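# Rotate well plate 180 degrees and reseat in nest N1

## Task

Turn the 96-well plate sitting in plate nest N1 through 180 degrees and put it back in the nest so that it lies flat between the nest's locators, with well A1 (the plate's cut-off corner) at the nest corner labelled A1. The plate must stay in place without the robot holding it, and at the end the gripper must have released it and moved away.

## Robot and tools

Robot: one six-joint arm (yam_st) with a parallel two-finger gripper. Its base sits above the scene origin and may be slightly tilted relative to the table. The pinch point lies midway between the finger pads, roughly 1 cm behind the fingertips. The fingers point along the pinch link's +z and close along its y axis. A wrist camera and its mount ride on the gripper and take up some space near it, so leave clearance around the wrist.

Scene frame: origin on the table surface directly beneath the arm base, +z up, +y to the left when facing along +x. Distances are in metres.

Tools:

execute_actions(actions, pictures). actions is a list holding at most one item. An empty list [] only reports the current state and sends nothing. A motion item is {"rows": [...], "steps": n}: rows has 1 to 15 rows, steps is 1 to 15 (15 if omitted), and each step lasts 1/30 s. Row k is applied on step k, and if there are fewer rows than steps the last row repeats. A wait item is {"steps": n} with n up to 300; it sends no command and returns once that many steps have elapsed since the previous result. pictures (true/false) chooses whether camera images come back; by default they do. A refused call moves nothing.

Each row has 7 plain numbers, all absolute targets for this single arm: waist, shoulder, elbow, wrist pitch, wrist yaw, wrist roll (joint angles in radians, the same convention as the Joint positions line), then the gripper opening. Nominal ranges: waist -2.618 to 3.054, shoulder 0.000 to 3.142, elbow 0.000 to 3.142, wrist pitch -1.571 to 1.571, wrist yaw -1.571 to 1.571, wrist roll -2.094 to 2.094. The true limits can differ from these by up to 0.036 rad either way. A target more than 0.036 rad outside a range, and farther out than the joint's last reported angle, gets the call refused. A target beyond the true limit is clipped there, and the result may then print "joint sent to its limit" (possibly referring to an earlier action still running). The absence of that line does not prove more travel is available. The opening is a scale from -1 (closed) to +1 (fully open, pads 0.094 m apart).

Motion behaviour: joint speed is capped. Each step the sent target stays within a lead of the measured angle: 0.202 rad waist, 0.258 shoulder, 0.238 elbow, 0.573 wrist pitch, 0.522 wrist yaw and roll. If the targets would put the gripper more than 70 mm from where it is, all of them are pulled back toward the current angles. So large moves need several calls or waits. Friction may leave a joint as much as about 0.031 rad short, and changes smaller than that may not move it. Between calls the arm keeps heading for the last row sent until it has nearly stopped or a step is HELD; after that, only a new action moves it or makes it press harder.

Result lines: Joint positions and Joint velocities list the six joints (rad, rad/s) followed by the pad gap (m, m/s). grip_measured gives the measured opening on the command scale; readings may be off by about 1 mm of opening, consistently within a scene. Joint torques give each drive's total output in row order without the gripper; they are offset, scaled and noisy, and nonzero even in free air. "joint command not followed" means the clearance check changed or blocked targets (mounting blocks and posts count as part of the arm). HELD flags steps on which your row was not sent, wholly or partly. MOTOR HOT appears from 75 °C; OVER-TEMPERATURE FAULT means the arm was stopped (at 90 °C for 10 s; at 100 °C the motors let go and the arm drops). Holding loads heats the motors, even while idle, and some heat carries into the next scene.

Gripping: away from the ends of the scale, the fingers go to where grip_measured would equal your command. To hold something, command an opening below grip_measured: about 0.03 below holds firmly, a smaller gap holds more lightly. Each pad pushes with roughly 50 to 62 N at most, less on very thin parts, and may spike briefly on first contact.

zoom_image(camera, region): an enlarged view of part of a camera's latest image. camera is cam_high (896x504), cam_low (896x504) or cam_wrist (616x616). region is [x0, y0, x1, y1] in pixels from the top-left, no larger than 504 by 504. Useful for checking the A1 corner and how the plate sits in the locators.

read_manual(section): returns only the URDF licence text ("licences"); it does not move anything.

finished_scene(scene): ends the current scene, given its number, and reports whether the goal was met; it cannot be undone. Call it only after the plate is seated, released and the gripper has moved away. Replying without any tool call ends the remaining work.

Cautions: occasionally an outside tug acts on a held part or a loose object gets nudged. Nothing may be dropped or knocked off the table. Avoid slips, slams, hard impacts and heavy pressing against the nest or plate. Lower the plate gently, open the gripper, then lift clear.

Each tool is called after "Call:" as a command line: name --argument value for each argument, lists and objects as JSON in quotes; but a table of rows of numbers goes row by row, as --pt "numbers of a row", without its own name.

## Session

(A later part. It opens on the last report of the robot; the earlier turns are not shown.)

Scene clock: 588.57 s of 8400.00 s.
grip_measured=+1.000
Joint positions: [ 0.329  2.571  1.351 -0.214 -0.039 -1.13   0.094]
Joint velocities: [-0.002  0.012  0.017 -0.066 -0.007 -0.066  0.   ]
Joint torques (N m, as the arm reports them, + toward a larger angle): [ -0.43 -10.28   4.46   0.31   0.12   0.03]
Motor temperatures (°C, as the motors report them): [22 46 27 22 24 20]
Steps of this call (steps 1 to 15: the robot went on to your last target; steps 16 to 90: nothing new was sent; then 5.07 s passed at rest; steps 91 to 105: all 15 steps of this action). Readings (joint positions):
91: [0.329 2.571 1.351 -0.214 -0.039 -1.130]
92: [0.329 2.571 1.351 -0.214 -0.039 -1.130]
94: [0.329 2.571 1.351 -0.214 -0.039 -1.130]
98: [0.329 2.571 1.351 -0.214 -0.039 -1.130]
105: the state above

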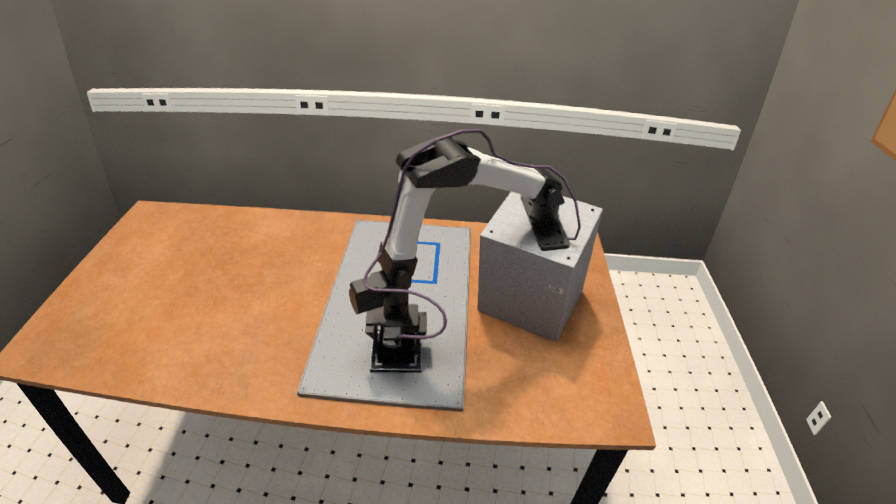

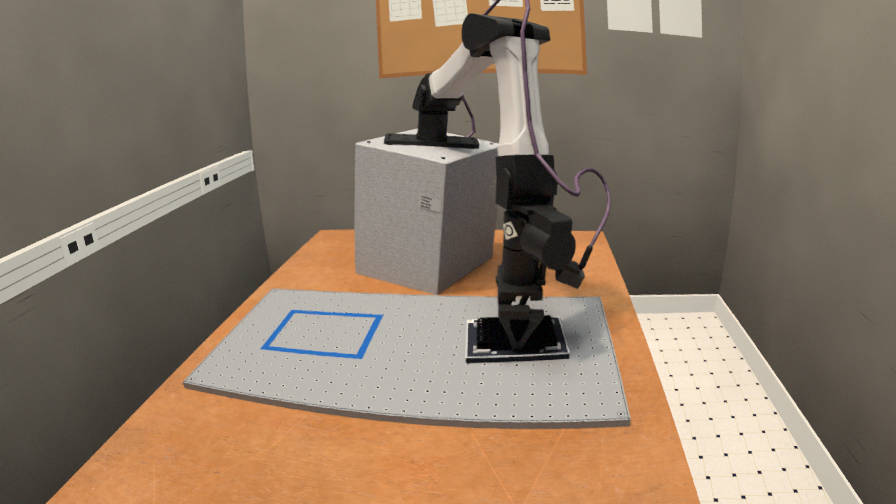

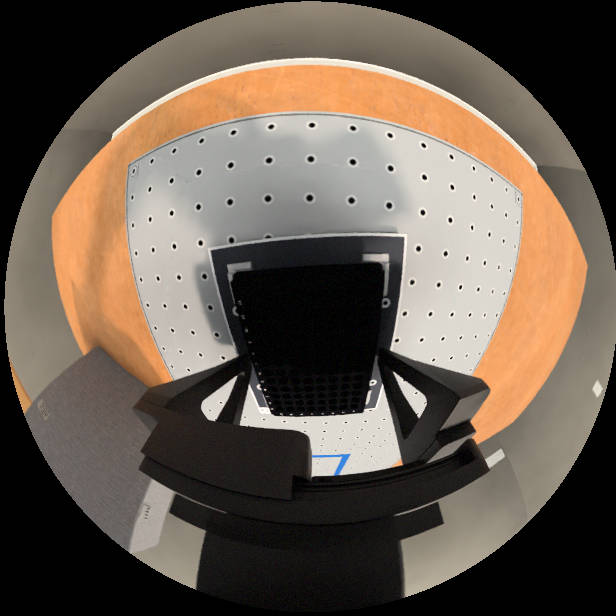

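Call:
execute_actions --actions '[{"rows": [[0.331,2.546,1.36,-0.229,-0.037,-1.127,1.0],[0.331,2.541,1.36,-0.236,-0.037,-1.127,1.0],[0.331,2.536,1.36,-0.244,-0.037,-1.127,1.0],[0.331,2.531,1.36,-0.251,-0.037,-1.127,1.0],[0.331,2.526,1.36,-0.259,-0.037,-1.127,1.0],[0.331,2.520,1.36,-0.268,-0.037,-1.127,1.0],[0.331,2.513,1.36,-0.278,-0.037,-1.127,1.0],[0.331,2.505,1.36,-0.290,-0.037,-1.127,1.0],[0.331,2.496,1.36,-0.303,-0.037,-1.127,1.0],[0.331,2.486,1.36,-0.317,-0.037,-1.127,1.0],[0.331,2.474,1.36,-0.333,-0.037,-1.127,1.0],[0.331,2.460,1.36,-0.351,-0.037,-1.127,1.0],[0.331,2.444,1.36,-0.371,-0.037,-1.127,1.0],[0.331,2.426,1.36,-0.393,-0.037,-1.127,1.0],[0.331,2.406,1.36,-0.417,-0.037,-1.127,1.0]], "steps": 15}]' --pictures false

Call:
execute_actions --actions '[{"rows": [[0.331,2.385,1.35,-0.43,-0.037,-1.10,1.0],[0.331,2.36,1.34,-0.44,-0.037,-1.06,1.0],[0.331,2.335,1.33,-0.45,-0.035,-1.02,1.0],[0.331,2.31,1.32,-0.46,-0.033,-0.98,1.0],[0.331,2.285,1.31,-0.47,-0.03,-0.94,1.0],[0.331,2.26,1.30,-0.48,-0.03,-0.90,1.0],[0.331,2.235,1.29,-0.49,-0.03,-0.86,1.0],[0.331,2.21,1.28,-0.50,-0.03,-0.82,1.0],[0.331,2.19,1.27,-0.51,-0.03,-0.78,1.0],[0.331,2.17,1.26,-0.52,-0.03,-0.75,1.0],[0.331,2.155,1.25,-0.525,-0.03,-0.72,1.0],[0.331,2.14,1.245,-0.53,-0.03,-0.70,1.0],[0.331,2.13,1.24,-0.53,-0.03,-0.69,1.0],[0.331,2.125,1.24,-0.53,-0.03,-0.68,1.0],[0.331,2.12,1.24,-0.53,-0.03,-0.68,1.0]], "steps": 15}]'

Call:
zoom_image --camera "cam_low" --region '[450, 250, 580, 375]'

Call:
zoom_image --camera "cam_high" --region '[340, 290, 460, 400]'

Scene clock: 607.90 s of 8400.00 s.
grip_measured=+1.000
Joint positions: [ 0.329  2.468  1.351 -0.333 -0.039 -1.13   0.094]
Joint velocities: [-0.017 -0.476 -0.012 -0.535 -0.081 -0.081  0.   ]
Joint torques (N m, as the arm reports them, + toward a larger angle): [ -0.56 -13.16   4.22   0.12   0.1   -0.02]
Motor temperatures (°C, as the motors report them): [22 47 27 22 24 20]
Steps of this call (steps 1 to 15: the robot went on to your last target; steps 16 to 90: nothing new was sent; then 15.83 s passed at rest; steps 91 to 105: all 15 steps of this action). Readings (joint positions):
91: [0.329 2.571 1.351 -0.214 -0.039 -1.130]
92: [0.329 2.571 1.351 -0.215 -0.039 -1.130]
94: [0.329 2.570 1.351 -0.221 -0.039 -1.130]
98: [0.329 2.550 1.351 -0.248 -0.039 -1.130]
105: the state above

Scene clock: 608.40 s of 8400.00 s.
grip_measured=+1.000
Joint positions: [ 0.329  2.145  1.265 -0.495 -0.037 -0.765  0.094]
Joint velocities: [-0.012 -0.188 -0.081 -0.154  0.037  0.505  0.   ]
Joint torques (N m, as the arm reports them, + toward a larger angle): [ -0.45 -11.08   3.56   0.28   0.2    0.02]
Motor temperatures (°C, as the motors report them): [22 47 27 22 24 20]
Steps of this call (steps 1 to 15: all 15 steps of this action). Readings (joint positions):
1: [0.329 2.451 1.351 -0.350 -0.039 -1.127]
2: [0.329 2.431 1.351 -0.367 -0.039 -1.118]
4: [0.329 2.385 1.347 -0.394 -0.039 -1.081]
8: [0.329 2.275 1.318 -0.436 -0.037 -0.967]
15: the state above

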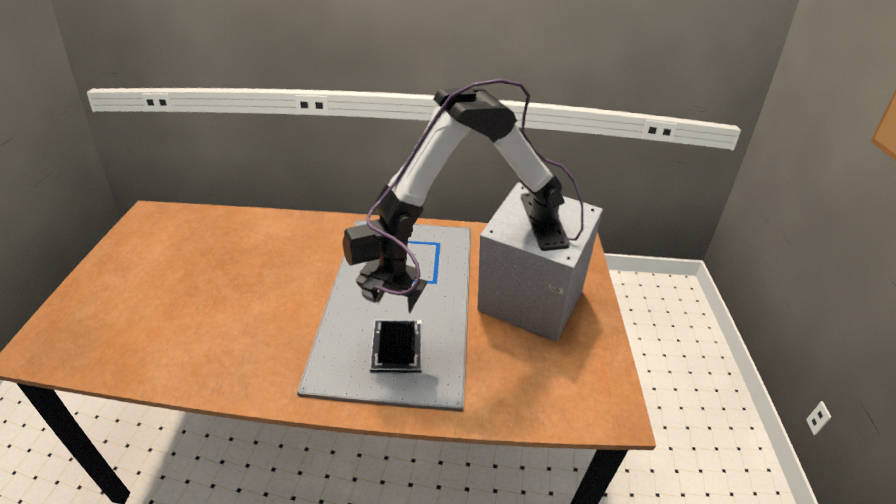

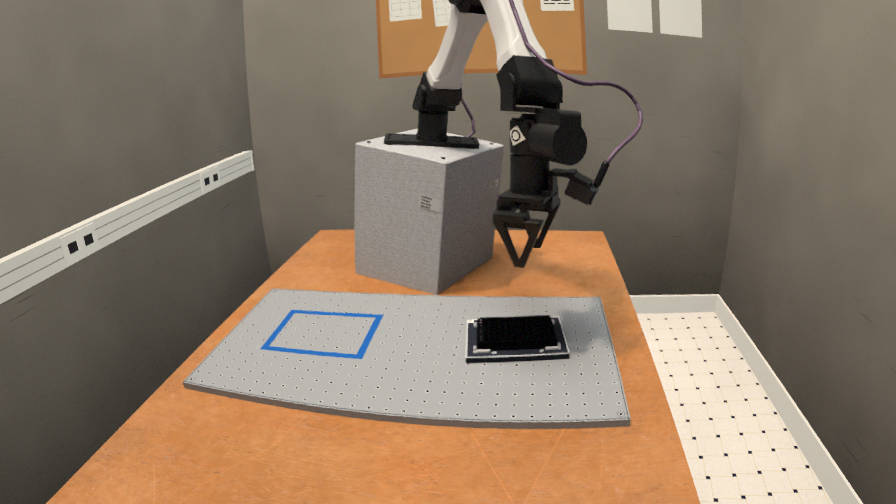

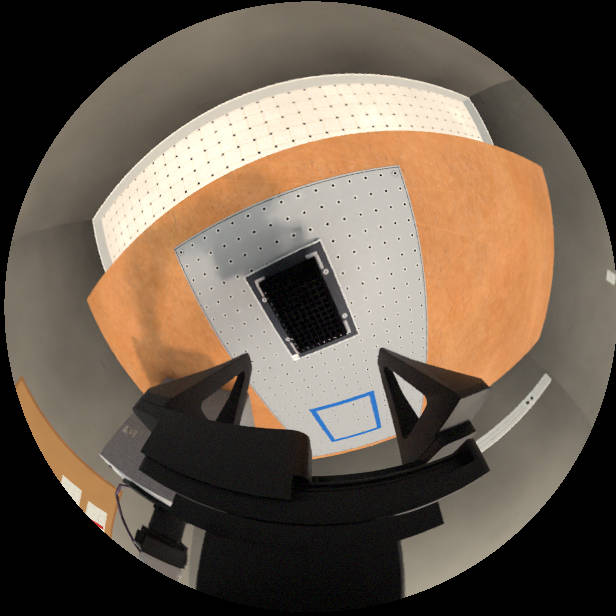

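Region (450, 250, 580, 375) of cam_low's 896x504 image, scaled by 3.877, with more detail than that image has; it fills the top 485 rows of this view, and the rest is white.

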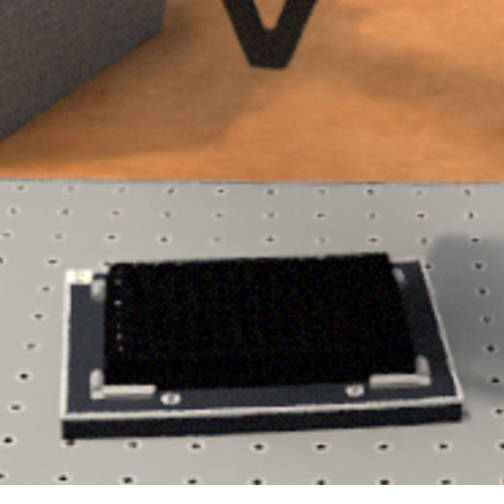

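Region (340, 290, 460, 400) of cam_high's 896x504 image, scaled by 4.200, with more detail than that image has; it fills the top 462 rows of this view, and the rest is white.

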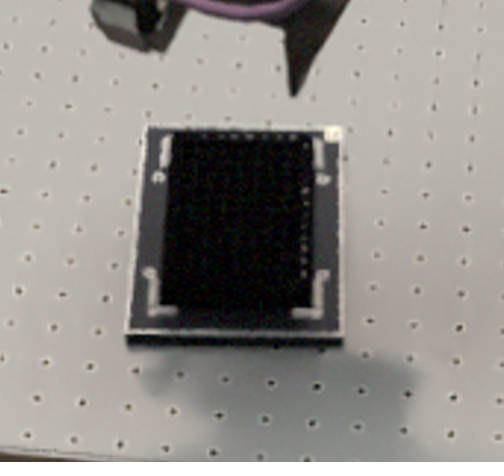

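Call:
zoom_image --camera "cam_wrist" --region '[236, 230, 372, 366]'

Region (236, 230, 372, 366) of cam_wrist's 616x616 image, scaled by 3.706, with more detail than that image has.

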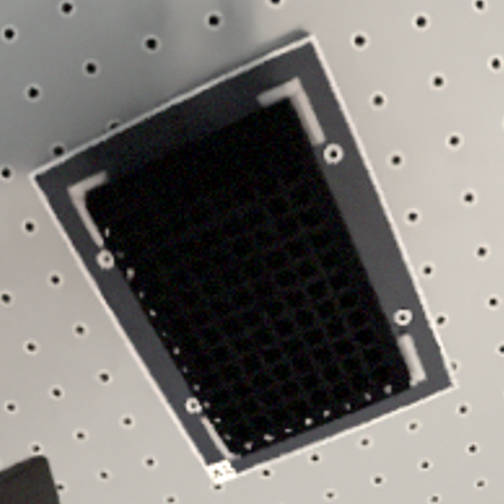

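Call:
finished_scene --scene 1

The scene is finished: the task was done.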